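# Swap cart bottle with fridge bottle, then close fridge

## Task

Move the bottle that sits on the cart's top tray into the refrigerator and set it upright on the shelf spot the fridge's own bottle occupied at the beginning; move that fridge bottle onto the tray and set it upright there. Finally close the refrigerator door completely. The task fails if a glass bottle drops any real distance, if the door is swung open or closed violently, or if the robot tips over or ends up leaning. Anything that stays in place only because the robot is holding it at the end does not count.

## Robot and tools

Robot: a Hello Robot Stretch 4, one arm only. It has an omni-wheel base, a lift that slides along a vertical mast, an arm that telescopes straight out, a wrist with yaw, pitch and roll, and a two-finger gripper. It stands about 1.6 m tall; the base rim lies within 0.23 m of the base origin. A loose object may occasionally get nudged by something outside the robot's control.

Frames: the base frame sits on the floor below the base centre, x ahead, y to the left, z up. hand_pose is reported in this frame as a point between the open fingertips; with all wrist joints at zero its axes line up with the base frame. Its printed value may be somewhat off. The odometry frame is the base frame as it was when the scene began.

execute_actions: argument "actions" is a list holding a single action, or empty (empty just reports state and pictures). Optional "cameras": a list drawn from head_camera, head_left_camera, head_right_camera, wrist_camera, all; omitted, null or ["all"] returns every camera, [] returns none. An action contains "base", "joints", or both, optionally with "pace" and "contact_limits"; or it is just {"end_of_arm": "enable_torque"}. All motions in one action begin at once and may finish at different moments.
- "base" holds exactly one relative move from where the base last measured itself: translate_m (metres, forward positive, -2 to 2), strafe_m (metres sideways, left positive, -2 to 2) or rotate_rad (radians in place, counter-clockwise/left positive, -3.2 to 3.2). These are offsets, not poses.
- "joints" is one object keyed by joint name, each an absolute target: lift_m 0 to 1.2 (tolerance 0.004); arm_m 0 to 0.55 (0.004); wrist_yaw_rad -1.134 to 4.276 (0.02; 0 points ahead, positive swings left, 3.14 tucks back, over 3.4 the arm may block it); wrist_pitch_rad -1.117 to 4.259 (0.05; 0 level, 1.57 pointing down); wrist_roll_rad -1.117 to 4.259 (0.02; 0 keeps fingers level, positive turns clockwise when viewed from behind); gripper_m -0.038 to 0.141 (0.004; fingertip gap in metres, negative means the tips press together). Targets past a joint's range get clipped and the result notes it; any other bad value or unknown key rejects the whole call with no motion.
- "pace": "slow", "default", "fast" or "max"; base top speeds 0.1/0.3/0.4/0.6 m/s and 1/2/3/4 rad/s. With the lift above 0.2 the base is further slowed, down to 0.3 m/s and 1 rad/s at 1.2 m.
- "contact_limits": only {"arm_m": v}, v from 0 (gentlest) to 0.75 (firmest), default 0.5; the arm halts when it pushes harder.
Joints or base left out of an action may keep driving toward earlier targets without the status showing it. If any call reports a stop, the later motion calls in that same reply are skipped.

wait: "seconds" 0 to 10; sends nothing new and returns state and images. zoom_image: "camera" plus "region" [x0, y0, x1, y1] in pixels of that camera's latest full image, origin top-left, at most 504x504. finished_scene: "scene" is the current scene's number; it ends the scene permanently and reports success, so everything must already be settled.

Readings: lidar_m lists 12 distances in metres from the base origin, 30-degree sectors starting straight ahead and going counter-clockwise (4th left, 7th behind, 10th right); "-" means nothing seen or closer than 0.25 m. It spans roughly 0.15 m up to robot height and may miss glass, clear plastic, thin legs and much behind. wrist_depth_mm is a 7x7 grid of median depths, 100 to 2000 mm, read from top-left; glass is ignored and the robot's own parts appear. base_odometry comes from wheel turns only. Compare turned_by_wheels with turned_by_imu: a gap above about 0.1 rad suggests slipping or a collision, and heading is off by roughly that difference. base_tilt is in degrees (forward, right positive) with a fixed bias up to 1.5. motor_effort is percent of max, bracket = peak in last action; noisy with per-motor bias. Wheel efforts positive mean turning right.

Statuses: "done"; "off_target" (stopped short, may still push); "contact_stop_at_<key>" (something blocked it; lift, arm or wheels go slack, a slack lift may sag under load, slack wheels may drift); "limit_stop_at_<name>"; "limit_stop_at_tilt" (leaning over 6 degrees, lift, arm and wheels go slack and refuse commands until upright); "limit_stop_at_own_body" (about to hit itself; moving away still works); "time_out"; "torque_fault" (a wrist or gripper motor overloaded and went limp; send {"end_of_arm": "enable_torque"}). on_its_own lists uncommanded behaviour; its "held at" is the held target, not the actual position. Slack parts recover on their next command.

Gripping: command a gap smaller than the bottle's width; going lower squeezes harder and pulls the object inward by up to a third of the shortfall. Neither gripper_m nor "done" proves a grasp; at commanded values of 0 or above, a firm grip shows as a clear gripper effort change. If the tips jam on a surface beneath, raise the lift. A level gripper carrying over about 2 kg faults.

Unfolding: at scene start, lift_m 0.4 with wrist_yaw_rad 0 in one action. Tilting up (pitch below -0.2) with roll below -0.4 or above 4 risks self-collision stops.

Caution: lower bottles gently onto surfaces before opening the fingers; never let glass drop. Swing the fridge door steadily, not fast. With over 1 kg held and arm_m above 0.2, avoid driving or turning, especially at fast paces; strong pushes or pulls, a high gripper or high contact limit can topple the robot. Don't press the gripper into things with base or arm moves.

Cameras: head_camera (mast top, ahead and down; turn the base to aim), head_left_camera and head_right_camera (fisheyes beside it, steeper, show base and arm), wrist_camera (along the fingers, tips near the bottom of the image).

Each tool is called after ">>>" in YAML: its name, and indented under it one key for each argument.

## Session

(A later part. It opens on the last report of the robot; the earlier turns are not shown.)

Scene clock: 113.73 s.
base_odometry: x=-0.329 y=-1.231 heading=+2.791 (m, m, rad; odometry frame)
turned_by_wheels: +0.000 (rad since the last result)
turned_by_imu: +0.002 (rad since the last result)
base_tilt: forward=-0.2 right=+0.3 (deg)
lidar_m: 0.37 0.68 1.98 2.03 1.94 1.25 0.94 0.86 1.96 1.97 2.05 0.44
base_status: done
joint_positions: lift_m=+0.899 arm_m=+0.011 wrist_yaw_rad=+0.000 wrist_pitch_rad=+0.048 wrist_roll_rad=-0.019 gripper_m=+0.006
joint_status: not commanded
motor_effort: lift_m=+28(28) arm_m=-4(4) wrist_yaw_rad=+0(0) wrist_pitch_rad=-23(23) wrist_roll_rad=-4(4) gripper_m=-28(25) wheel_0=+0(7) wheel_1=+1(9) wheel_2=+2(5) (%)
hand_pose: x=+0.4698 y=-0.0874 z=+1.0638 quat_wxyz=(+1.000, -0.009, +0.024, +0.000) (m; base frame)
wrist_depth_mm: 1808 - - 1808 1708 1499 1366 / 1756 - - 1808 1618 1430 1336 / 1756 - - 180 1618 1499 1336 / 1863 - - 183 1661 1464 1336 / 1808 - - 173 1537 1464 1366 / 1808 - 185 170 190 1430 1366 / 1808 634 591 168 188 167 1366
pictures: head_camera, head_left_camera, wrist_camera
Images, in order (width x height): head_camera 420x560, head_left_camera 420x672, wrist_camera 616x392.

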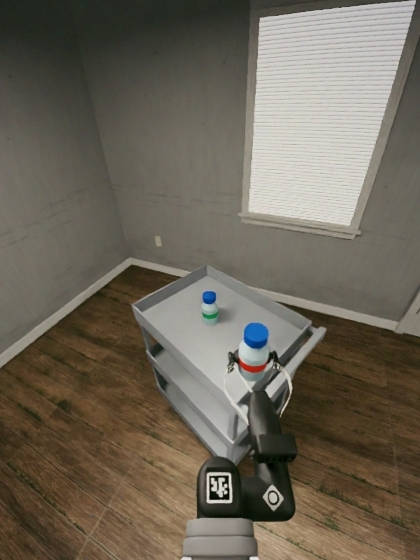

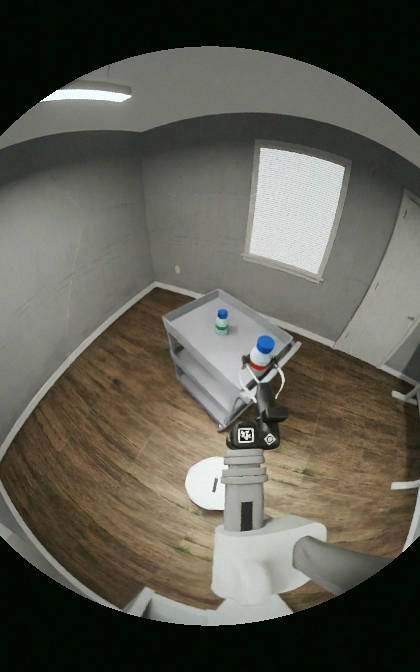

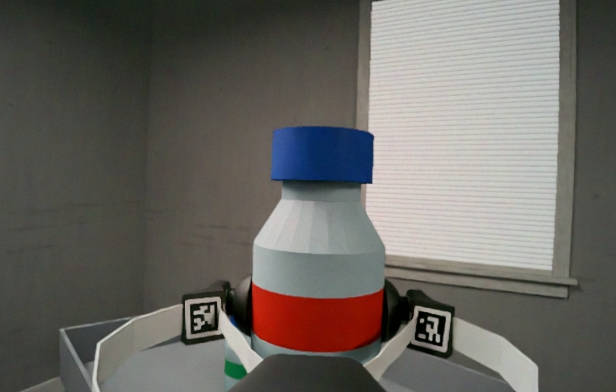

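>>> execute_actions:
  actions:
    - {"base":{"rotate_rad":-0.08},"joints":{"arm_m":0.26,"wrist_pitch_rad":0.24,"lift_m":0.86}}
  cameras: []

>>> execute_actions:
  actions:
    - {"joints":{"lift_m":0.79}}

>>> zoom_image:
  camera: "head_camera"
  region: [100, 230, 400, 530]

Scene clock: 124.20 s.
base_odometry: x=-0.329 y=-1.231 heading=+2.711 (m, m, rad; odometry frame)
turned_by_wheels: -0.080 (rad since the last result)
turned_by_imu: -0.079 (rad since the last result)
base_tilt: forward=-0.2 right=+0.3 (deg)
lidar_m: 0.39 0.59 1.97 2.00 1.98 1.20 1.05 0.84 2.58 1.94 2.11 0.47
base_status: done
joint_positions: lift_m=+0.860 arm_m=+0.259 wrist_yaw_rad=+0.000 wrist_pitch_rad=+0.248 wrist_roll_rad=-0.019 gripper_m=+0.006
joint_status: all done
motor_effort: lift_m=+17(26) arm_m=+4(4) wrist_yaw_rad=+0(5) wrist_pitch_rad=-20(23) wrist_roll_rad=-3(1) gripper_m=-27(26) wheel_0=+0(5) wheel_1=+2(3) wheel_2=+1(4) (%)
hand_pose: x=+0.7099 y=-0.0874 z=+0.9679 quat_wxyz=(+0.992, -0.009, +0.123, +0.001) (m; base frame)
wrist_depth_mm: 1808 1708 1576 1430 1281 1205 1138 / 1808 1808 1618 1430 1366 1205 1160 / 1808 1808 1661 179 1366 1229 1182 / 1808 1983 1708 183 1366 1308 1205 / 1708 591 668 173 1366 1308 1281 / 508 345 185 171 190 1336 1281 / 413 345 399 169 188 166 1281
pictures: none
No camera images: the call's "cameras" was empty. Leave "cameras" out to get every camera's image.

Scene clock: 125.43 s.
base_odometry: x=-0.329 y=-1.231 heading=+2.711 (m, m, rad; odometry frame)
turned_by_wheels: +0.000 (rad since the last result)
turned_by_imu: +0.000 (rad since the last result)
base_tilt: forward=-0.2 right=+0.4 (deg)
lidar_m: 0.40 0.57 1.99 2.01 2.00 1.25 1.10 0.84 2.59 1.96 2.10 0.50
base_status: not commanded
joint_positions: lift_m=+0.790 arm_m=+0.259 wrist_yaw_rad=+0.000 wrist_pitch_rad=+0.248 wrist_roll_rad=-0.019 gripper_m=+0.006
joint_status: all done
on_its_own: wrist_pitch_rad is at rest, and its effort (-24) is outside its rest range (-23 to +23)
motor_effort: lift_m=+17(17) arm_m=+4(4) wrist_yaw_rad=+0(0) wrist_pitch_rad=-24(24) wrist_roll_rad=-3(2) gripper_m=-25(30) wheel_0=+1(0) wheel_1=+2(2) wheel_2=+1(1) (%)
hand_pose: x=+0.7099 y=-0.0874 z=+0.8978 quat_wxyz=(+0.992, -0.009, +0.124, +0.001) (m; base frame)
wrist_depth_mm: 1808 1708 1576 1397 1308 1205 1118 / 1756 1808 1661 1464 1336 1229 1138 / 1808 1808 1708 180 1308 1336 1182 / 1808 345 691 184 1430 1281 1182 / 504 334 564 173 399 1281 1255 / 384 334 185 170 190 347 315 / 307 296 300 169 188 166 314
pictures: head_camera, head_left_camera, head_right_camera, wrist_camera
Images, in order (width x height): head_camera 420x560, head_left_camera 420x672, head_right_camera 420x672, wrist_camera 616x392.

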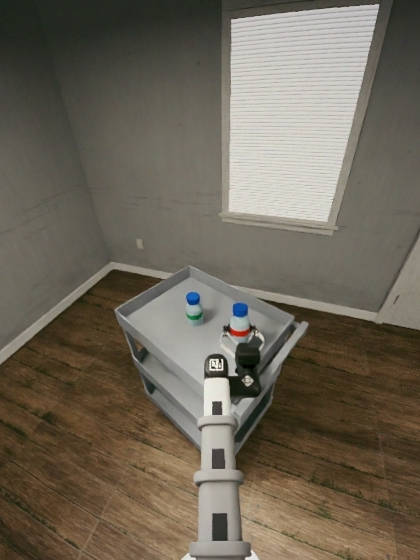

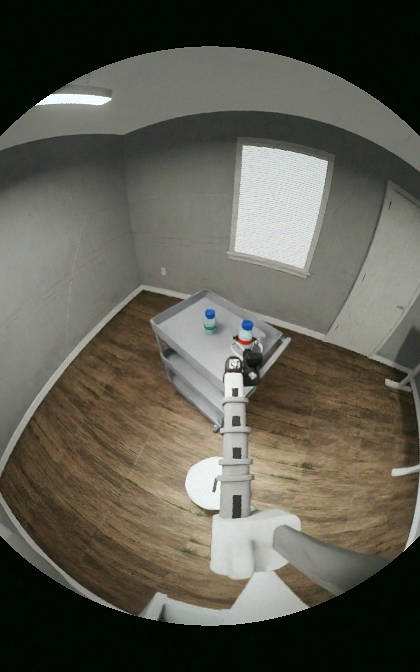

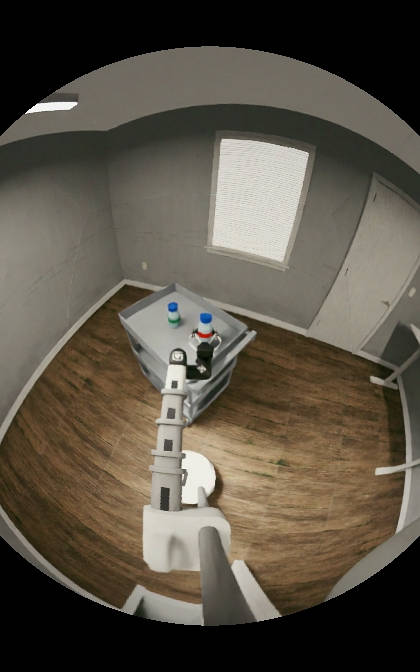

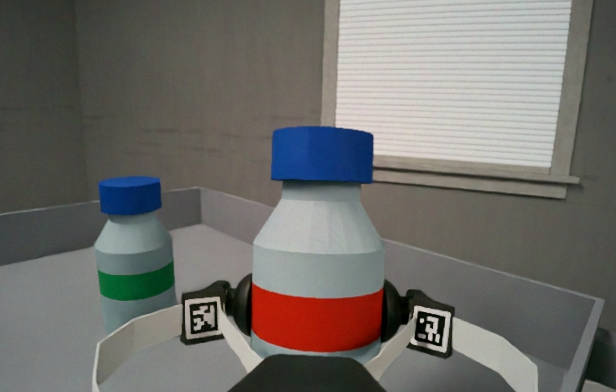

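Region (100, 230, 400, 530) of head_camera's 420x560 image, scaled by 1.680, with more detail than that image has.

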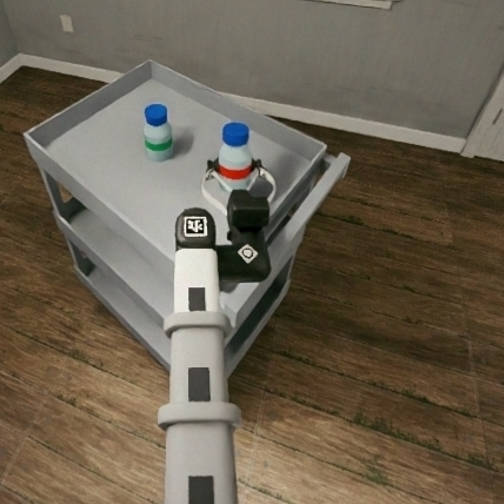

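>>> execute_actions:
  actions:
    - {"joints":{"lift_m":0.75},"pace":"slow"}
  cameras: ["wrist_camera"]

Scene clock: 133.47 s.
base_odometry: x=-0.329 y=-1.231 heading=+2.711 (m, m, rad; odometry frame)
turned_by_wheels: +0.000 (rad since the last result)
turned_by_imu: +0.001 (rad since the last result)
base_tilt: forward=-0.3 right=+0.2 (deg)
lidar_m: 0.41 0.61 2.00 2.01 1.99 1.22 1.05 0.85 2.57 1.98 2.10 0.55
base_status: not commanded
joint_positions: lift_m=+0.756 arm_m=+0.259 wrist_yaw_rad=+0.000 wrist_pitch_rad=+0.233 wrist_roll_rad=-0.021 gripper_m=+0.006
joint_status: lift_m contact_stop (moved -0.034 of -0.040)
on_its_own: lift_m is slack since a contact_stop (your +0.750 is given up)
motor_effort: lift_m=+17(17) arm_m=+4(4) wrist_yaw_rad=+1(5) wrist_pitch_rad=+19(29) wrist_roll_rad=+5(8) gripper_m=-26(28) wheel_0=+1(1) wheel_1=+2(2) wheel_2=+1(1) (%)
hand_pose: x=+0.7109 y=-0.0875 z=+0.8679 quat_wxyz=(+0.993, -0.010, +0.116, +0.001) (m; base frame)
wrist_depth_mm: 1756 1808 1537 1464 1308 1205 1138 / 1808 1863 1618 1464 1336 1255 1138 / 1808 1921 1618 179 1336 1255 1229 / 1708 329 676 183 1366 1308 1205 / 496 329 530 172 392 375 1229 / 351 329 184 170 190 345 310 / 278 265 270 169 187 166 303
pictures: wrist_camera
Images, in order (width x height): wrist_camera 616x392.

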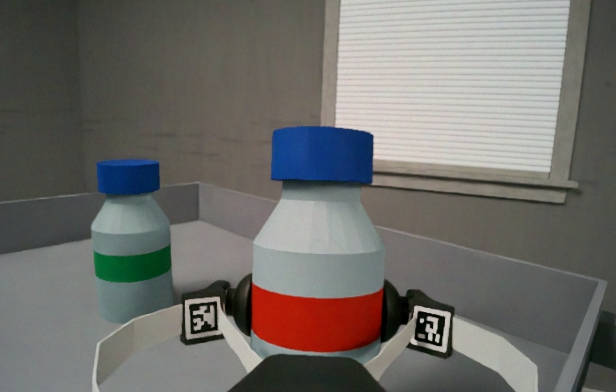

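>>> execute_actions:
  actions:
    - {"joints":{"lift_m":0.762},"pace":"slow"}
  cameras: ["head_right_camera","head_camera"]

>>> zoom_image:
  camera: "head_right_camera"
  region: [150, 290, 270, 400]

>>> zoom_image:
  camera: "head_camera"
  region: [180, 290, 320, 430]

Scene clock: 139.10 s.
base_odometry: x=-0.329 y=-1.231 heading=+2.711 (m, m, rad; odometry frame)
turned_by_wheels: +0.000 (rad since the last result)
turned_by_imu: +0.001 (rad since the last result)
base_tilt: forward=-0.2 right=+0.4 (deg)
lidar_m: 0.42 0.59 1.99 2.00 2.02 1.23 1.06 0.83 2.59 1.95 2.12 0.53
base_status: not commanded
joint_positions: lift_m=+0.762 arm_m=+0.259 wrist_yaw_rad=+0.001 wrist_pitch_rad=+0.241 wrist_roll_rad=-0.020 gripper_m=+0.006
joint_status: all done
motor_effort: lift_m=+24(23) arm_m=+3(4) wrist_yaw_rad=-2(3) wrist_pitch_rad=-4(9) wrist_roll_rad=+0(2) gripper_m=-28(26) wheel_0=+0(1) wheel_1=+2(2) wheel_2=+1(1) (%)
hand_pose: x=+0.7105 y=-0.0872 z=+0.8710 quat_wxyz=(+0.993, -0.010, +0.120, +0.002) (m; base frame)
wrist_depth_mm: 1808 1808 1576 1430 1308 1229 1138 / 1808 1756 1661 1464 1336 1229 1138 / 1756 1808 1661 180 1336 1255 1182 / 544 334 676 183 1397 1308 1205 / 484 327 508 172 394 368 1205 / 345 334 185 170 190 343 310 / 274 263 264 169 188 165 301
pictures: head_camera, head_right_camera
Images, in order (width x height): head_camera 420x560, head_right_camera 420x672.

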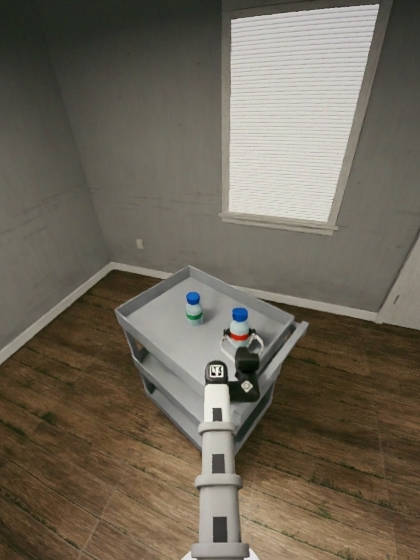

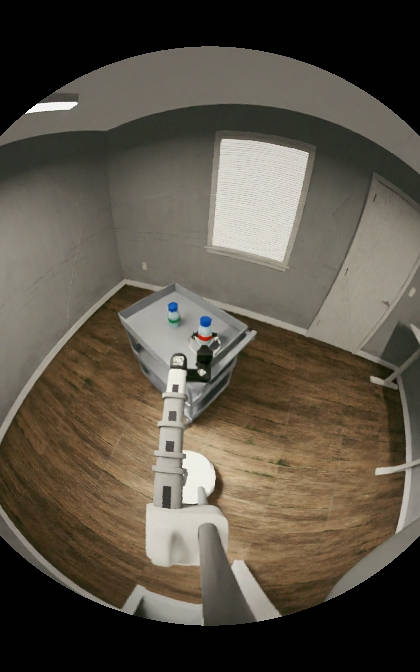

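Region (150, 290, 270, 400) of head_right_camera's 420x672 image, scaled by 4.200, with more detail than that image has; it fills the top 462 rows of this view, and the rest is white.

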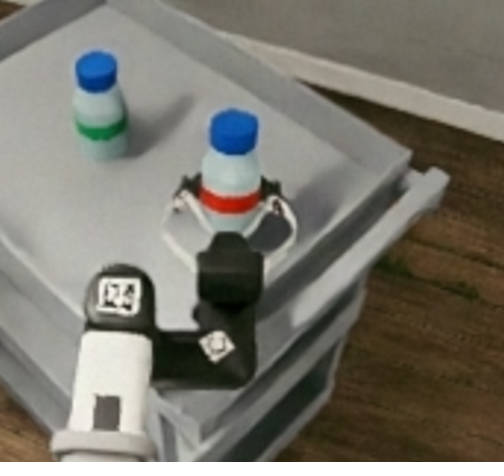

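Region (180, 290, 320, 430) of head_camera's 420x560 image, scaled by 3.600, with more detail than that image has.

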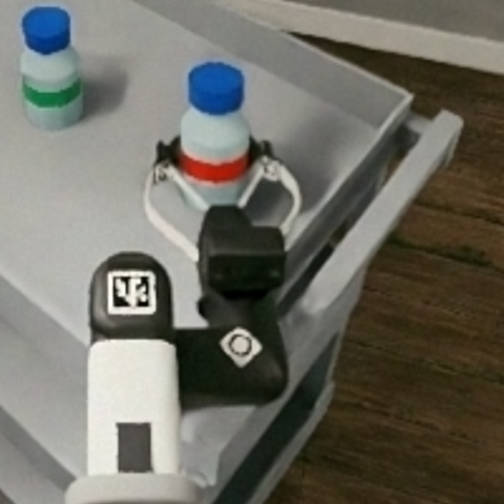

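>>> execute_actions:
  actions:
    - {"joints":{"gripper_m":0.1},"pace":"slow"}
  cameras: ["wrist_camera"]

Scene clock: 145.30 s.
base_odometry: x=-0.329 y=-1.231 heading=+2.711 (m, m, rad; odometry frame)
turned_by_wheels: +0.000 (rad since the last result)
turned_by_imu: +0.002 (rad since the last result)
base_tilt: forward=-0.2 right=+0.3 (deg)
lidar_m: 0.39 0.62 1.97 2.01 2.01 1.23 1.06 0.85 2.59 1.94 2.13 0.56
base_status: not commanded
joint_positions: lift_m=+0.762 arm_m=+0.259 wrist_yaw_rad=+0.000 wrist_pitch_rad=+0.240 wrist_roll_rad=-0.019 gripper_m=+0.100
joint_status: all done
motor_effort: lift_m=+24(24) arm_m=+3(3) wrist_yaw_rad=+0(2) wrist_pitch_rad=+0(4) wrist_roll_rad=-3(0) gripper_m=-1(26) wheel_0=+1(0) wheel_1=+2(2) wheel_2=+1(1) (%)
hand_pose: x=+0.7105 y=-0.0874 z=+0.8714 quat_wxyz=(+0.993, -0.010, +0.120, +0.001) (m; base frame)
wrist_depth_mm: 1756 1756 1537 1430 1308 1205 1118 / 1808 1808 1661 1464 1308 1255 1160 / 1808 1863 1708 1537 1366 1255 1160 / 549 332 676 1537 1430 1281 1182 / 492 330 512 459 421 368 1205 / 347 334 196 258 222 338 312 / 273 272 268 144 282 279 300
pictures: wrist_camera
Images, in order (width x height): wrist_camera 616x392.

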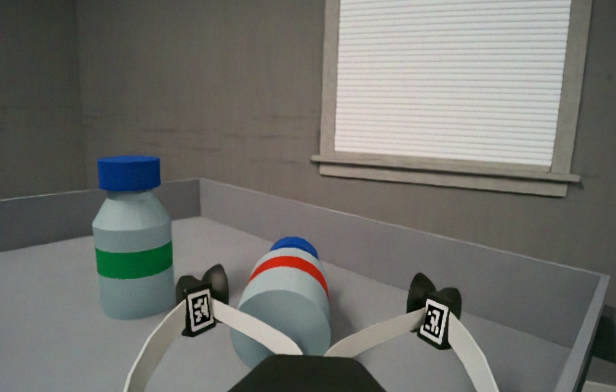

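>>> execute_actions:
  actions:
    - {"joints":{"lift_m":0.95}}
  cameras: []

>>> execute_actions:
  actions:
    - {"base":{"strafe_m":0.255},"joints":{"lift_m":1.14,"gripper_m":0.12}}
  cameras: []

>>> execute_actions:
  actions:
    - {"base":{"translate_m":0.25},"joints":{"wrist_pitch_rad":2.0,"wrist_yaw_rad":0.35}}
  cameras: []

>>> execute_actions:
  actions:
    - {"base":{"rotate_rad":-0.35},"joints":{"arm_m":0.53}}

Scene clock: 161.87 s.
base_odometry: x=-0.329 y=-1.231 heading=+2.711 (m, m, rad; odometry frame)
turned_by_wheels: +0.000 (rad since the last result)
turned_by_imu: +0.002 (rad since the last result)
base_tilt: forward=-0.2 right=+0.3 (deg)
lidar_m: 0.39 0.61 1.98 2.01 2.00 1.25 1.07 0.84 2.59 1.92 2.10 0.48
base_status: not commanded
joint_positions: lift_m=+0.950 arm_m=+0.259 wrist_yaw_rad=+0.000 wrist_pitch_rad=+0.242 wrist_roll_rad=-0.019 gripper_m=+0.100
joint_status: all done
motor_effort: lift_m=+27(28) arm_m=+3(3) wrist_yaw_rad=+0(0) wrist_pitch_rad=-7(6) wrist_roll_rad=-2(0) gripper_m=+0(1) wheel_0=+0(0) wheel_1=+2(2) wheel_2=+1(1) (%)
hand_pose: x=+0.7104 y=-0.0874 z=+1.0586 quat_wxyz=(+0.993, -0.010, +0.121, +0.001) (m; base frame)
wrist_depth_mm: 1756 1708 1576 1397 1308 1205 1138 / 1808 1808 1618 1499 1336 1229 1160 / 1863 1808 1661 1499 1366 1255 1160 / 1863 1983 1708 1537 1397 1281 1205 / 1921 - 1808 1576 1464 1366 1229 / 1808 634 197 1618 223 1336 1281 / 544 370 564 145 1499 1336 1281
pictures: none
No camera images: the call's "cameras" was empty. Leave "cameras" out to get every camera's image.

Scene clock: 164.03 s.
base_odometry: x=-0.435 y=-1.462 heading=+2.712 (m, m, rad; odometry frame)
turned_by_wheels: +0.000 (rad since the last result)
turned_by_imu: +0.000 (rad since the last result)
base_tilt: forward=-0.3 right=+0.4 (deg)
lidar_m: 0.56 1.96 1.74 1.76 1.92 1.71 1.20 0.99 2.98 2.22 2.23 0.50
base_status: done
joint_positions: lift_m=+1.140 arm_m=+0.259 wrist_yaw_rad=+0.000 wrist_pitch_rad=+0.242 wrist_roll_rad=-0.019 gripper_m=+0.120
joint_status: all done
motor_effort: lift_m=+27(29) arm_m=+3(3) wrist_yaw_rad=-1(0) wrist_pitch_rad=-7(6) wrist_roll_rad=+0(3) gripper_m=-1(1) wheel_0=+1(6) wheel_1=+0(10) wheel_2=+1(2) (%)
hand_pose: x=+0.7104 y=-0.0874 z=+1.2486 quat_wxyz=(+0.993, -0.010, +0.121, +0.001) (m; base frame)
wrist_depth_mm: 1537 1808 1618 1537 1366 1308 1205 / 1537 1863 1708 1576 1397 1336 1182 / 1618 1863 1756 1576 1464 1366 1255 / 1661 - 1863 1708 1499 1397 1308 / 1661 - 1863 1708 1576 1430 1308 / 1661 - 212 1708 1537 1397 1336 / 1708 1863 - 147 1618 1430 1397
pictures: none
No camera images: the call's "cameras" was empty. Leave "cameras" out to get every camera's image.

Scene clock: 166.33 s.
base_odometry: x=-0.663 y=-1.358 heading=+2.712 (m, m, rad; odometry frame)
turned_by_wheels: +0.000 (rad since the last result)
turned_by_imu: +0.001 (rad since the last result)
base_tilt: forward=-0.3 right=+0.3 (deg)
lidar_m: 0.34 0.57 1.65 1.66 2.06 1.95 1.42 1.20 2.26 2.30 0.28 0.28
base_status: done
joint_positions: lift_m=+1.140 arm_m=+0.259 wrist_yaw_rad=+0.350 wrist_pitch_rad=+1.999 wrist_roll_rad=-0.019 gripper_m=+0.120
joint_status: all done
motor_effort: lift_m=+26(27) arm_m=+3(4) wrist_yaw_rad=+1(4) wrist_pitch_rad=+4(4) wrist_roll_rad=+0(0) gripper_m=-3(1) wheel_0=+1(4) wheel_1=+0(6) wheel_2=+2(11) (%)
hand_pose: x=+0.3478 y=-0.1232 z=+1.0553 quat_wxyz=(+0.531, -0.151, +0.827, +0.102) (m; base frame)
wrist_depth_mm: 1138 1160 407 402 399 392 347 / 1229 1229 1205 421 418 410 349 / 1281 1255 1060 445 439 436 433 / 1366 1366 1118 1060 466 462 455 / 1430 1464 1430 1397 496 484 455 / 1537 1537 212 1464 488 445 452 / 1708 1661 1576 148 1537 1576 1537
pictures: none
No camera images: the call's "cameras" was empty. Leave "cameras" out to get every camera's image.

Scene clock: 168.27 s.
base_odometry: x=-0.663 y=-1.358 heading=+2.362 (m, m, rad; odometry frame)
turned_by_wheels: -0.350 (rad since the last result)
turned_by_imu: -0.353 (rad since the last result)
base_tilt: forward=-0.2 right=+0.3 (deg)
lidar_m: 0.30 0.37 1.73 1.65 1.73 2.02 1.44 1.34 1.21 2.27 0.35 0.29
base_status: done
joint_positions: lift_m=+1.140 arm_m=+0.529 wrist_yaw_rad=+0.350 wrist_pitch_rad=+1.999 wrist_roll_rad=-0.019 gripper_m=+0.120
joint_status: all done
motor_effort: lift_m=+26(26) arm_m=+4(6) wrist_yaw_rad=+0(1) wrist_pitch_rad=+3(4) wrist_roll_rad=-2(1) gripper_m=+2(1) wheel_0=+0(5) wheel_1=+0(7) wheel_2=+0(3) (%)
hand_pose: x=+0.6176 y=-0.1232 z=+1.0553 quat_wxyz=(+0.531, -0.152, +0.827, +0.102) (m; base frame)
wrist_depth_mm: 415 413 404 397 399 1118 1078 / 433 430 427 418 418 1118 1118 / 469 325 442 394 445 442 1205 / 484 484 488 413 469 459 1205 / 488 512 508 504 496 445 427 / 1618 500 213 539 473 436 1430 / 1708 1661 559 148 484 1537 1499
pictures: head_camera, head_left_camera, head_right_camera, wrist_camera
Images, in order (width x height): head_camera 420x560, head_left_camera 420x672, head_right_camera 420x672, wrist_camera 616x392.

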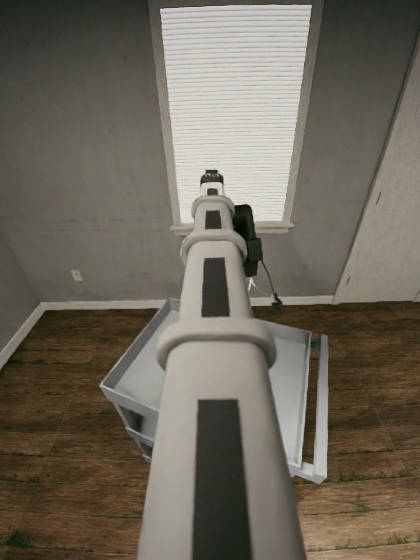

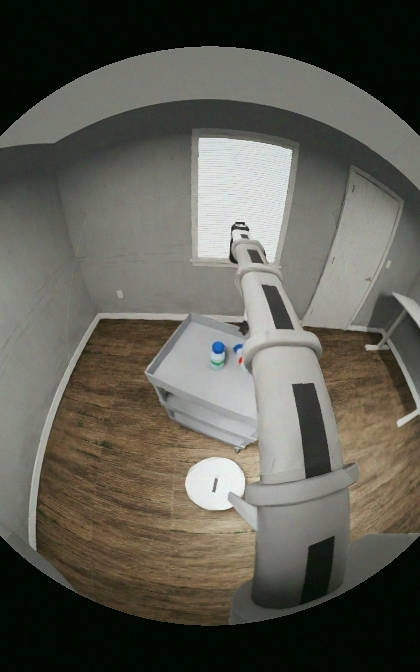

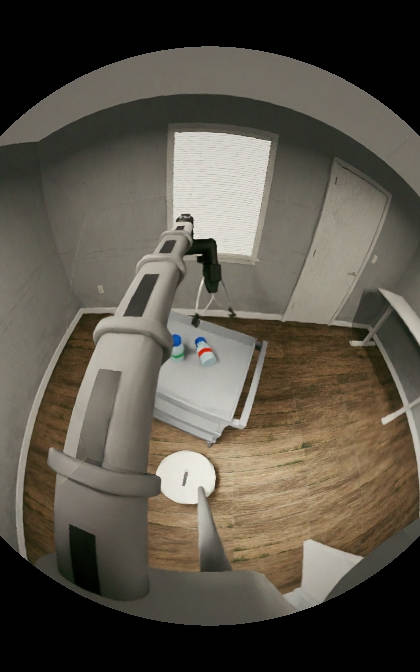

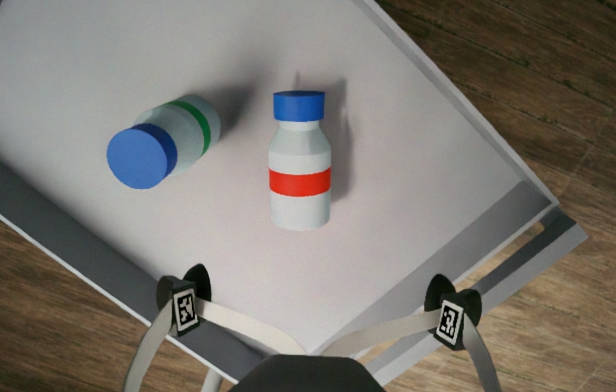

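>>> execute_actions:
  actions:
    - {"base":{"rotate_rad":0.022},"joints":{"lift_m":0.97,"gripper_m":0.095}}
  cameras: ["wrist_camera","head_right_camera"]

Scene clock: 178.67 s.
base_odometry: x=-0.663 y=-1.358 heading=+2.384 (m, m, rad; odometry frame)
turned_by_wheels: +0.022 (rad since the last result)
turned_by_imu: +0.024 (rad since the last result)
base_tilt: forward=-0.3 right=+0.3 (deg)
lidar_m: 0.28 0.38 1.72 1.63 1.74 2.03 1.44 1.31 1.21 2.27 0.35 0.30
base_status: done
joint_positions: lift_m=+0.970 arm_m=+0.529 wrist_yaw_rad=+0.350 wrist_pitch_rad=+1.999 wrist_roll_rad=-0.019 gripper_m=+0.095
joint_status: all done
motor_effort: lift_m=+14(24) arm_m=+4(4) wrist_yaw_rad=+0(0) wrist_pitch_rad=+2(4) wrist_roll_rad=-2(0) gripper_m=-3(3) wheel_0=+1(4) wheel_1=+1(0) wheel_2=+2(1) (%)
hand_pose: x=+0.6176 y=-0.1232 z=+0.8863 quat_wxyz=(+0.531, -0.152, +0.827, +0.102) (m; base frame)
wrist_depth_mm: 256 253 251 248 247 238 931 / 271 267 264 263 259 244 976 / 282 276 278 238 273 270 249 / 195 224 296 235 290 287 282 / 167 317 315 237 307 303 300 / 340 343 195 253 216 320 314 / 359 366 362 144 347 322 291
pictures: head_right_camera, wrist_camera
Images, in order (width x height): head_right_camera 420x672, wrist_camera 616x392.

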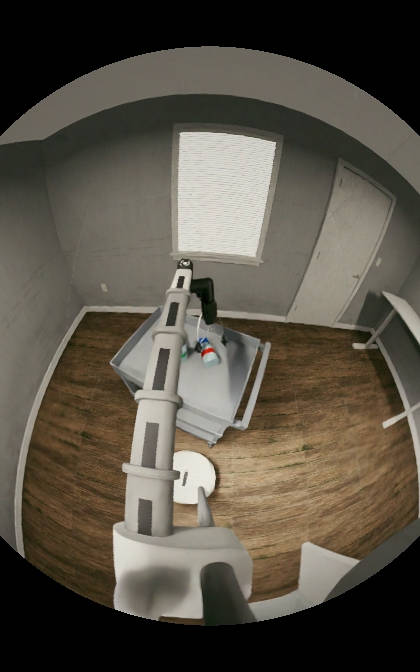

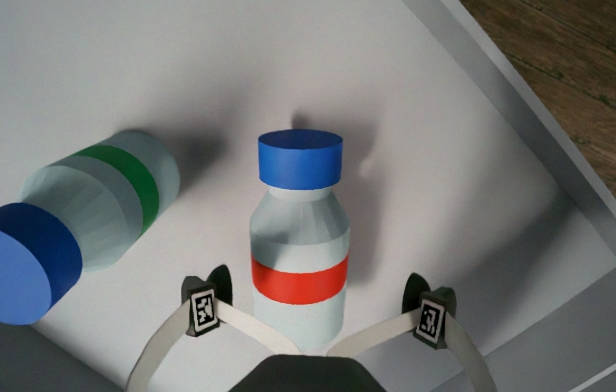

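>>> execute_actions:
  actions:
    - {"base":{"rotate_rad":0.016},"joints":{"arm_m":0.515}}
  cameras: []

>>> execute_actions:
  actions:
    - {"joints":{"lift_m":0.922}}
  cameras: ["wrist_camera"]

Scene clock: 184.00 s.
base_odometry: x=-0.663 y=-1.358 heading=+2.400 (m, m, rad; odometry frame)
turned_by_wheels: +0.016 (rad since the last result)
turned_by_imu: +0.017 (rad since the last result)
base_tilt: forward=-0.3 right=+0.3 (deg)
lidar_m: 0.29 0.39 1.71 1.66 1.76 2.02 1.45 1.29 1.21 2.29 0.33 0.29
base_status: done
joint_positions: lift_m=+0.970 arm_m=+0.516 wrist_yaw_rad=+0.350 wrist_pitch_rad=+1.999 wrist_roll_rad=-0.019 gripper_m=+0.095
joint_status: all done
motor_effort: lift_m=+14(15) arm_m=-4(4) wrist_yaw_rad=+0(1) wrist_pitch_rad=+2(3) wrist_roll_rad=-3(3) gripper_m=-2(2) wheel_0=+0(6) wheel_1=+1(5) wheel_2=+1(8) (%)
hand_pose: x=+0.6041 y=-0.1232 z=+0.8863 quat_wxyz=(+0.531, -0.152, +0.827, +0.102) (m; base frame)
wrist_depth_mm: 256 253 251 248 244 218 931 / 270 267 266 262 257 255 220 / 285 247 277 230 272 268 263 / 170 204 296 233 289 286 283 / 158 315 315 236 307 304 300 / 343 343 195 251 215 322 317 / 347 368 366 144 347 327 298
pictures: none
No camera images: the call's "cameras" was empty. Leave "cameras" out to get every camera's image.

Scene clock: 185.07 s.
base_odometry: x=-0.663 y=-1.358 heading=+2.400 (m, m, rad; odometry frame)
turned_by_wheels: +0.000 (rad since the last result)
turned_by_imu: +0.000 (rad since the last result)
base_tilt: forward=-0.2 right=+0.4 (deg)
lidar_m: 0.30 0.39 1.72 1.67 1.75 2.01 1.44 1.28 1.21 2.27 0.34 0.30
base_status: not commanded
joint_positions: lift_m=+0.922 arm_m=+0.516 wrist_yaw_rad=+0.350 wrist_pitch_rad=+1.999 wrist_roll_rad=-0.019 gripper_m=+0.095
joint_status: all done
motor_effort: lift_m=+15(15) arm_m=-4(4) wrist_yaw_rad=+1(0) wrist_pitch_rad=+4(4) wrist_roll_rad=-1(0) gripper_m=+3(1) wheel_0=+1(0) wheel_1=+0(0) wheel_2=+1(1) (%)
hand_pose: x=+0.6041 y=-0.1232 z=+0.8382 quat_wxyz=(+0.531, -0.152, +0.827, +0.102) (m; base frame)
wrist_depth_mm: 211 209 206 204 201 198 155 / 224 220 218 215 212 211 191 / 233 227 231 207 223 222 220 / 156 196 245 178 235 236 233 / 150 211 258 187 251 251 248 / 156 283 195 192 202 265 264 / 310 303 300 144 289 283 281
pictures: wrist_camera
Images, in order (width x height): wrist_camera 616x392.

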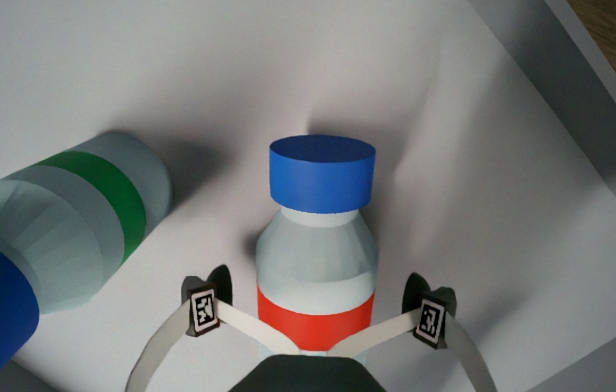

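>>> execute_actions:
  actions:
    - {"joints":{"gripper_m":0.015,"lift_m":0.918}}
  cameras: ["wrist_camera"]

>>> execute_actions:
  actions:
    - {"joints":{"lift_m":1.1}}
  cameras: ["wrist_camera"]

Scene clock: 189.30 s.
base_odometry: x=-0.663 y=-1.358 heading=+2.400 (m, m, rad; odometry frame)
turned_by_wheels: +0.000 (rad since the last result)
turned_by_imu: +0.001 (rad since the last result)
base_tilt: forward=-0.2 right=+0.3 (deg)
lidar_m: 0.31 0.41 1.71 1.65 1.76 2.02 1.43 1.29 1.19 2.27 0.33 0.30
base_status: not commanded
joint_positions: lift_m=+0.918 arm_m=+0.516 wrist_yaw_rad=+0.350 wrist_pitch_rad=+1.997 wrist_roll_rad=-0.019 gripper_m=+0.016
joint_status: all done
motor_effort: lift_m=+16(16) arm_m=-4(4) wrist_yaw_rad=+1(0) wrist_pitch_rad=+8(9) wrist_roll_rad=-2(1) gripper_m=-29(31) wheel_0=+1(1) wheel_1=+1(0) wheel_2=+1(1) (%)
hand_pose: x=+0.6046 y=-0.1230 z=+0.8339 quat_wxyz=(+0.532, -0.151, +0.827, +0.102) (m; base frame)
wrist_depth_mm: 206 206 202 199 197 196 - / 218 216 213 211 208 206 193 / 229 224 225 177 217 216 215 / 156 196 240 156 230 229 228 / 147 208 253 168 241 244 241 / 154 273 186 170 184 259 257 / 303 294 293 178 240 159 277
pictures: wrist_camera
Images, in order (width x height): wrist_camera 616x392.

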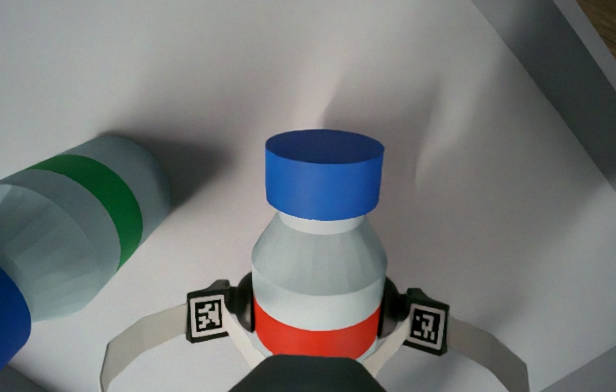

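Scene clock: 191.13 s.
base_odometry: x=-0.663 y=-1.358 heading=+2.400 (m, m, rad; odometry frame)
turned_by_wheels: +0.000 (rad since the last result)
turned_by_imu: +0.001 (rad since the last result)
base_tilt: forward=-0.2 right=+0.3 (deg)
lidar_m: 0.29 0.37 1.74 1.64 1.76 2.00 1.42 1.27 1.18 2.26 0.34 0.29
base_status: not commanded
joint_positions: lift_m=+1.099 arm_m=+0.516 wrist_yaw_rad=+0.350 wrist_pitch_rad=+1.997 wrist_roll_rad=-0.019 gripper_m=+0.016
joint_status: all done
motor_effort: lift_m=+28(30) arm_m=-4(4) wrist_yaw_rad=+0(0) wrist_pitch_rad=+8(8) wrist_roll_rad=+0(2) gripper_m=-24(25) wheel_0=+1(0) wheel_1=+1(1) wheel_2=+1(1) (%)
hand_pose: x=+0.6046 y=-0.1230 z=+1.0149 quat_wxyz=(+0.532, -0.151, +0.827, +0.102) (m; base frame)
wrist_depth_mm: 377 373 368 362 357 1042 1042 / 394 392 387 379 377 379 1078 / 421 310 353 178 397 394 1160 / 445 439 436 156 418 421 413 / 433 469 459 168 442 439 387 / 1499 459 186 170 183 407 404 / 1618 1576 480 178 309 159 1499
pictures: wrist_camera
Images, in order (width x height): wrist_camera 616x392.

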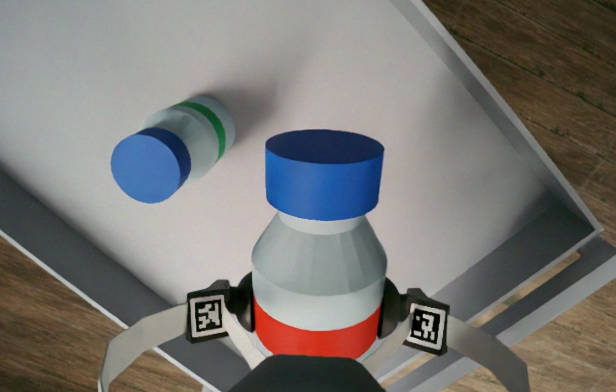

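>>> execute_actions:
  actions:
    - {"joints":{"lift_m":1.13,"arm_m":0.175,"wrist_yaw_rad":-0.4,"wrist_pitch_rad":0.40}}
  cameras: ["wrist_camera"]

>>> execute_actions:
  actions:
    - {"joints":{"lift_m":0.85}}
  cameras: ["wrist_camera","head_camera"]

Scene clock: 204.03 s.
base_odometry: x=-0.663 y=-1.358 heading=+2.400 (m, m, rad; odometry frame)
turned_by_wheels: +0.000 (rad since the last result)
turned_by_imu: +0.001 (rad since the last result)
base_tilt: forward=-0.2 right=+0.4 (deg)
lidar_m: 0.30 0.40 1.69 1.66 1.77 2.01 1.44 1.29 1.21 2.26 0.34 0.30
base_status: not commanded
joint_positions: lift_m=+1.129 arm_m=+0.176 wrist_yaw_rad=-0.400 wrist_pitch_rad=+0.408 wrist_roll_rad=-0.019 gripper_m=+0.016
joint_status: all done
motor_effort: lift_m=+28(29) arm_m=-4(4) wrist_yaw_rad=+2(6) wrist_pitch_rad=-21(28) wrist_roll_rad=+0(3) gripper_m=-22(28) wheel_0=+0(0) wheel_1=+0(1) wheel_2=+1(1) (%)
hand_pose: x=+0.5565 y=-0.1837 z=+1.1933 quat_wxyz=(+0.960, +0.031, +0.200, -0.193) (m; base frame)
wrist_depth_mm: 1098 1160 1229 1366 1430 1537 1661 / 1118 1182 1281 1397 1537 1618 1756 / 1205 1281 1397 178 1576 1708 - / 1255 1308 1430 155 1661 1808 - / 1308 1397 1464 167 1756 - - / 1397 1537 186 169 186 - - / 1464 1576 1576 176 1537 159 1661
pictures: wrist_camera
Images, in order (width x height): wrist_camera 616x392.

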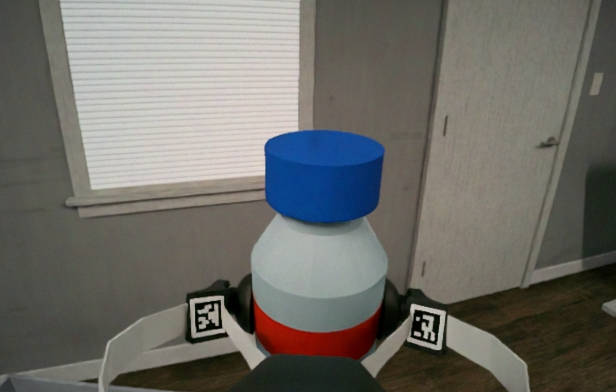

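Scene clock: 206.23 s.
base_odometry: x=-0.663 y=-1.358 heading=+2.400 (m, m, rad; odometry frame)
turned_by_wheels: +0.000 (rad since the last result)
turned_by_imu: +0.001 (rad since the last result)
base_tilt: forward=-0.2 right=+0.3 (deg)
lidar_m: 0.30 0.39 1.72 1.66 1.75 2.01 1.43 1.31 1.21 2.27 0.34 0.28
base_status: not commanded
joint_positions: lift_m=+0.850 arm_m=+0.176 wrist_yaw_rad=-0.400 wrist_pitch_rad=+0.408 wrist_roll_rad=-0.019 gripper_m=+0.016
joint_status: all done
motor_effort: lift_m=+17(26) arm_m=-5(4) wrist_yaw_rad=+1(0) wrist_pitch_rad=-22(23) wrist_roll_rad=-4(1) gripper_m=-31(27) wheel_0=+1(1) wheel_1=+1(1) wheel_2=+1(1) (%)
hand_pose: x=+0.5565 y=-0.1837 z=+0.9142 quat_wxyz=(+0.960, +0.031, +0.200, -0.193) (m; base frame)
wrist_depth_mm: 1098 1182 1229 1308 1430 1499 1661 / 1138 1205 1281 1430 1499 1618 1808 / 1182 1255 1366 179 1661 1756 1983 / 1255 1336 1464 156 1708 1863 - / 445 442 430 168 418 399 - / 382 389 186 169 185 327 320 / 312 309 319 177 306 159 267
pictures: head_camera, wrist_camera
Images, in order (width x height): head_camera 420x560, wrist_camera 616x392.

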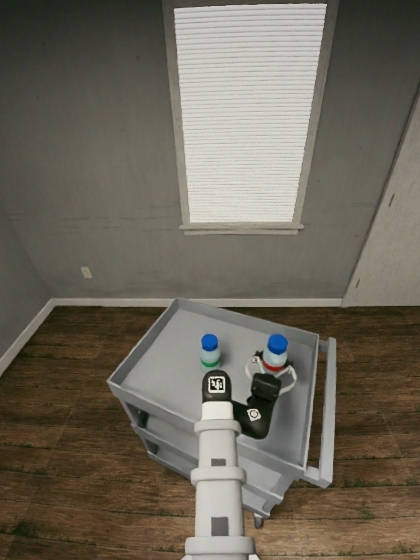

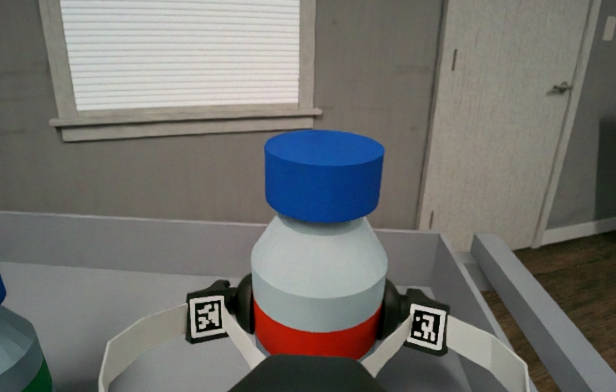

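>>> execute_actions:
  actions:
    - {"joints":{"lift_m":0.812},"pace":"slow"}
  cameras: []

>>> execute_actions:
  actions:
    - {"joints":{"lift_m":0.803},"pace":"slow"}
  cameras: ["wrist_camera"]

Scene clock: 211.93 s.
base_odometry: x=-0.663 y=-1.358 heading=+2.400 (m, m, rad; odometry frame)
turned_by_wheels: +0.000 (rad since the last result)
turned_by_imu: +0.001 (rad since the last result)
base_tilt: forward=-0.2 right=+0.2 (deg)
lidar_m: 0.30 0.39 1.73 1.65 1.73 2.02 1.43 1.30 1.21 2.27 0.32 0.30
base_status: not commanded
joint_positions: lift_m=+0.812 arm_m=+0.176 wrist_yaw_rad=-0.400 wrist_pitch_rad=+0.407 wrist_roll_rad=-0.019 gripper_m=+0.016
joint_status: all done
motor_effort: lift_m=+16(16) arm_m=-4(5) wrist_yaw_rad=+1(1) wrist_pitch_rad=-22(21) wrist_roll_rad=-2(3) gripper_m=-25(25) wheel_0=+0(0) wheel_1=+1(1) wheel_2=+1(1) (%)
hand_pose: x=+0.5565 y=-0.1837 z=+0.8762 quat_wxyz=(+0.960, +0.031, +0.200, -0.193) (m; base frame)
wrist_depth_mm: 1078 1160 1229 1336 1397 1576 1661 / 1160 1205 1308 1430 1499 1618 1808 / 1182 1255 1366 179 1576 1708 1921 / 430 424 421 156 410 1808 - / 415 421 427 167 410 349 - / 322 330 186 169 186 270 271 / 268 265 271 177 260 160 214
pictures: none
No camera images: the call's "cameras" was empty. Leave "cameras" out to get every camera's image.

Scene clock: 212.63 s.
base_odometry: x=-0.663 y=-1.358 heading=+2.400 (m, m, rad; odometry frame)
turned_by_wheels: +0.000 (rad since the last result)
turned_by_imu: +0.000 (rad since the last result)
base_tilt: forward=-0.2 right=+0.3 (deg)
lidar_m: 0.31 0.38 1.72 1.66 1.74 2.01 1.43 1.25 1.20 2.27 0.34 0.30
base_status: not commanded
joint_positions: lift_m=+0.803 arm_m=+0.176 wrist_yaw_rad=-0.400 wrist_pitch_rad=+0.407 wrist_roll_rad=-0.019 gripper_m=+0.016
joint_status: all done
motor_effort: lift_m=+16(16) arm_m=-4(4) wrist_yaw_rad=+0(0) wrist_pitch_rad=-23(22) wrist_roll_rad=-2(1) gripper_m=-27(23) wheel_0=+1(0) wheel_1=+1(0) wheel_2=+1(1) (%)
hand_pose: x=+0.5565 y=-0.1837 z=+0.8672 quat_wxyz=(+0.960, +0.031, +0.200, -0.193) (m; base frame)
wrist_depth_mm: 1098 1205 1255 1366 1397 1537 1661 / 1138 1205 1281 1397 1499 1618 1756 / 1205 1281 1366 179 1537 1708 1921 / 430 424 415 155 404 1661 - / 402 404 413 167 397 334 319 / 307 320 186 169 185 267 256 / 256 253 260 177 249 159 204
pictures: wrist_camera
Images, in order (width x height): wrist_camera 616x392.

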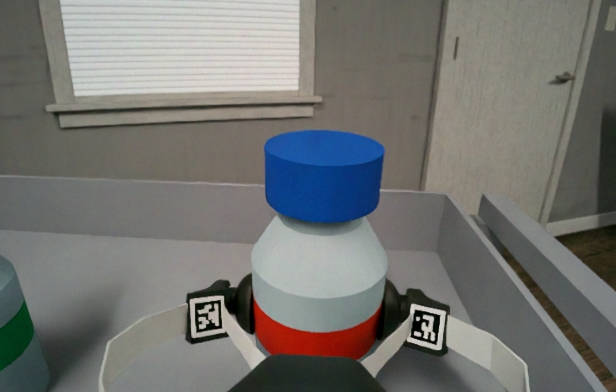

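>>> execute_actions:
  actions:
    - {"joints":{"lift_m":0.794},"pace":"slow"}
  cameras: []

Scene clock: 215.10 s.
base_odometry: x=-0.663 y=-1.358 heading=+2.400 (m, m, rad; odometry frame)
turned_by_wheels: +0.000 (rad since the last result)
turned_by_imu: +0.001 (rad since the last result)
base_tilt: forward=-0.3 right=+0.4 (deg)
lidar_m: 0.30 0.40 1.71 1.66 1.75 2.01 1.45 1.29 1.20 2.29 0.34 0.29
base_status: not commanded
joint_positions: lift_m=+0.794 arm_m=+0.176 wrist_yaw_rad=-0.400 wrist_pitch_rad=+0.407 wrist_roll_rad=-0.019 gripper_m=+0.016
joint_status: all done
motor_effort: lift_m=+17(17) arm_m=-5(5) wrist_yaw_rad=+0(0) wrist_pitch_rad=-22(23) wrist_roll_rad=+1(1) gripper_m=-25(28) wheel_0=+0(0) wheel_1=+0(1) wheel_2=+1(1) (%)
hand_pose: x=+0.5565 y=-0.1837 z=+0.8582 quat_wxyz=(+0.960, +0.031, +0.200, -0.193) (m; base frame)
wrist_depth_mm: 1078 1182 1229 1336 1430 1537 1661 / 1138 1229 1308 1366 1537 1618 1863 / 1229 1281 1366 179 1537 1708 1921 / 415 415 410 156 399 394 - / 379 387 392 167 379 322 291 / 296 303 186 169 186 267 219 / 246 241 248 177 238 159 202
pictures: none
No camera images: the call's "cameras" was empty. Leave "cameras" out to get every camera's image.

>>> execute_actions:
  actions:
    - {"joints":{"lift_m":0.786},"pace":"slow"}
  cameras: []

Scene clock: 217.43 s.
base_odometry: x=-0.663 y=-1.358 heading=+2.400 (m, m, rad; odometry frame)
turned_by_wheels: +0.000 (rad since the last result)
turned_by_imu: +0.001 (rad since the last result)
base_tilt: forward=-0.2 right=+0.3 (deg)
lidar_m: 0.31 0.39 1.71 1.65 1.73 2.00 1.44 1.27 1.21 2.26 0.34 0.30
base_status: not commanded
joint_positions: lift_m=+0.786 arm_m=+0.176 wrist_yaw_rad=-0.400 wrist_pitch_rad=+0.407 wrist_roll_rad=-0.019 gripper_m=+0.016
joint_status: all done
motor_effort: lift_m=+17(18) arm_m=-4(4) wrist_yaw_rad=+0(1) wrist_pitch_rad=-22(21) wrist_roll_rad=-2(3) gripper_m=-25(25) wheel_0=+0(0) wheel_1=+1(0) wheel_2=+1(1) (%)
hand_pose: x=+0.5565 y=-0.1837 z=+0.8502 quat_wxyz=(+0.960, +0.031, +0.200, -0.193) (m; base frame)
wrist_depth_mm: 1078 1160 1229 1336 1464 1576 1661 / 1138 1205 1281 1397 1499 1618 1756 / 1205 1281 1336 179 1576 1708 1983 / 421 418 410 155 402 384 - / 366 375 377 168 366 312 276 / 281 293 186 169 185 267 216 / 236 233 238 177 229 158 202
pictures: none
No camera images: the call's "cameras" was empty. Leave "cameras" out to get every camera's image.

>>> execute_actions:
  actions:
    - {"joints":{"lift_m":0.778},"pace":"slow"}
  cameras: ["wrist_camera"]

Scene clock: 220.57 s.
base_odometry: x=-0.663 y=-1.358 heading=+2.400 (m, m, rad; odometry frame)
turned_by_wheels: +0.000 (rad since the last result)
turned_by_imu: +0.001 (rad since the last result)
base_tilt: forward=-0.1 right=+0.4 (deg)
lidar_m: 0.32 0.39 1.71 1.66 1.74 2.01 1.45 1.28 1.20 2.26 0.32 0.29
base_status: not commanded
joint_positions: lift_m=+0.778 arm_m=+0.176 wrist_yaw_rad=-0.400 wrist_pitch_rad=+0.407 wrist_roll_rad=-0.019 gripper_m=+0.016
joint_status: all done
motor_effort: lift_m=+16(15) arm_m=-4(4) wrist_yaw_rad=+2(1) wrist_pitch_rad=-20(22) wrist_roll_rad=-2(1) gripper_m=-24(24) wheel_0=+0(0) wheel_1=+1(0) wheel_2=+1(1) (%)
hand_pose: x=+0.5566 y=-0.1837 z=+0.8425 quat_wxyz=(+0.960, +0.031, +0.200, -0.193) (m; base frame)
wrist_depth_mm: 1098 1160 1229 1308 1397 1537 1618 / 1138 1205 1281 1366 1464 1618 1756 / 1182 1255 1336 178 1661 1708 1921 / 421 415 410 156 394 357 - / 353 355 362 168 351 294 265 / 271 282 186 169 186 266 206 / 227 223 230 177 221 158 202
pictures: wrist_camera
Images, in order (width x height): wrist_camera 616x392.

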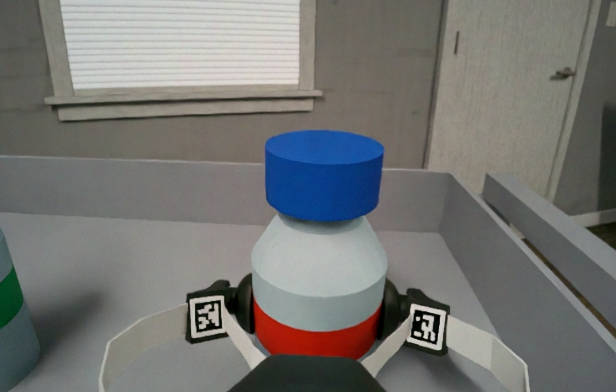

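>>> execute_actions:
  actions:
    - {"joints":{"lift_m":0.772},"pace":"slow"}
  cameras: []

Scene clock: 223.83 s.
base_odometry: x=-0.663 y=-1.358 heading=+2.400 (m, m, rad; odometry frame)
turned_by_wheels: +0.000 (rad since the last result)
turned_by_imu: +0.001 (rad since the last result)
base_tilt: forward=-0.3 right=+0.4 (deg)
lidar_m: 0.31 0.41 1.73 1.66 1.77 2.03 1.44 1.28 1.20 2.27 0.34 0.29
base_status: not commanded
joint_positions: lift_m=+0.773 arm_m=+0.176 wrist_yaw_rad=-0.400 wrist_pitch_rad=+0.400 wrist_roll_rad=-0.019 gripper_m=+0.015
joint_status: all done
motor_effort: lift_m=+13(15) arm_m=-4(5) wrist_yaw_rad=+0(1) wrist_pitch_rad=+0(20) wrist_roll_rad=-2(2) gripper_m=-26(24) wheel_0=+0(0) wheel_1=+0(0) wheel_2=+1(1) (%)
hand_pose: x=+0.5574 y=-0.1840 z=+0.8385 quat_wxyz=(+0.961, +0.030, +0.196, -0.193) (m; base frame)
wrist_depth_mm: 1098 1160 1229 1336 1430 1537 1661 / 1160 1205 1308 1366 1537 1661 1708 / 1160 1229 1366 178 1576 1708 1921 / 418 413 410 160 392 359 - / 355 359 362 170 351 294 259 / 273 279 187 171 186 266 206 / 225 222 228 177 219 160 202
pictures: none
No camera images: the call's "cameras" was empty. Leave "cameras" out to get every camera's image.

>>> execute_actions:
  actions:
    - {"joints":{"gripper_m":0.05,"arm_m":0.166,"lift_m":0.777},"pace":"slow"}
  cameras: ["wrist_camera"]

Scene clock: 229.27 s.
base_odometry: x=-0.663 y=-1.358 heading=+2.400 (m, m, rad; odometry frame)
turned_by_wheels: +0.000 (rad since the last result)
turned_by_imu: +0.001 (rad since the last result)
base_tilt: forward=-0.2 right=+0.3 (deg)
lidar_m: 0.31 0.40 1.72 1.66 1.76 2.00 1.42 1.28 1.21 2.28 0.33 0.28
base_status: not commanded
joint_positions: lift_m=+0.777 arm_m=+0.167 wrist_yaw_rad=-0.400 wrist_pitch_rad=+0.401 wrist_roll_rad=-0.019 gripper_m=+0.050
joint_status: all done
motor_effort: lift_m=+26(27) arm_m=-4(3) wrist_yaw_rad=+1(3) wrist_pitch_rad=-4(8) wrist_roll_rad=-4(2) gripper_m=-10(26) wheel_0=+0(0) wheel_1=+0(0) wheel_2=+1(1) (%)
hand_pose: x=+0.5482 y=-0.1840 z=+0.8422 quat_wxyz=(+0.961, +0.030, +0.197, -0.193) (m; base frame)
wrist_depth_mm: 1118 1160 1255 1336 1464 1537 1708 / 1138 1229 1281 1397 1537 1618 1808 / 1205 1255 1336 196 1537 1708 1983 / 427 424 418 171 402 379 - / 357 364 370 180 357 306 267 / 268 285 192 183 190 271 206 / 229 229 236 141 231 227 196
pictures: wrist_camera
Images, in order (width x height): wrist_camera 616x392.

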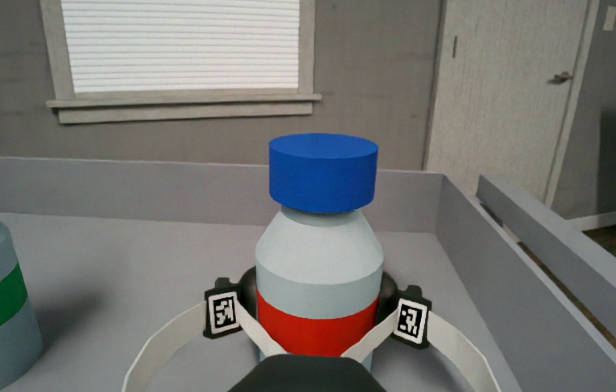

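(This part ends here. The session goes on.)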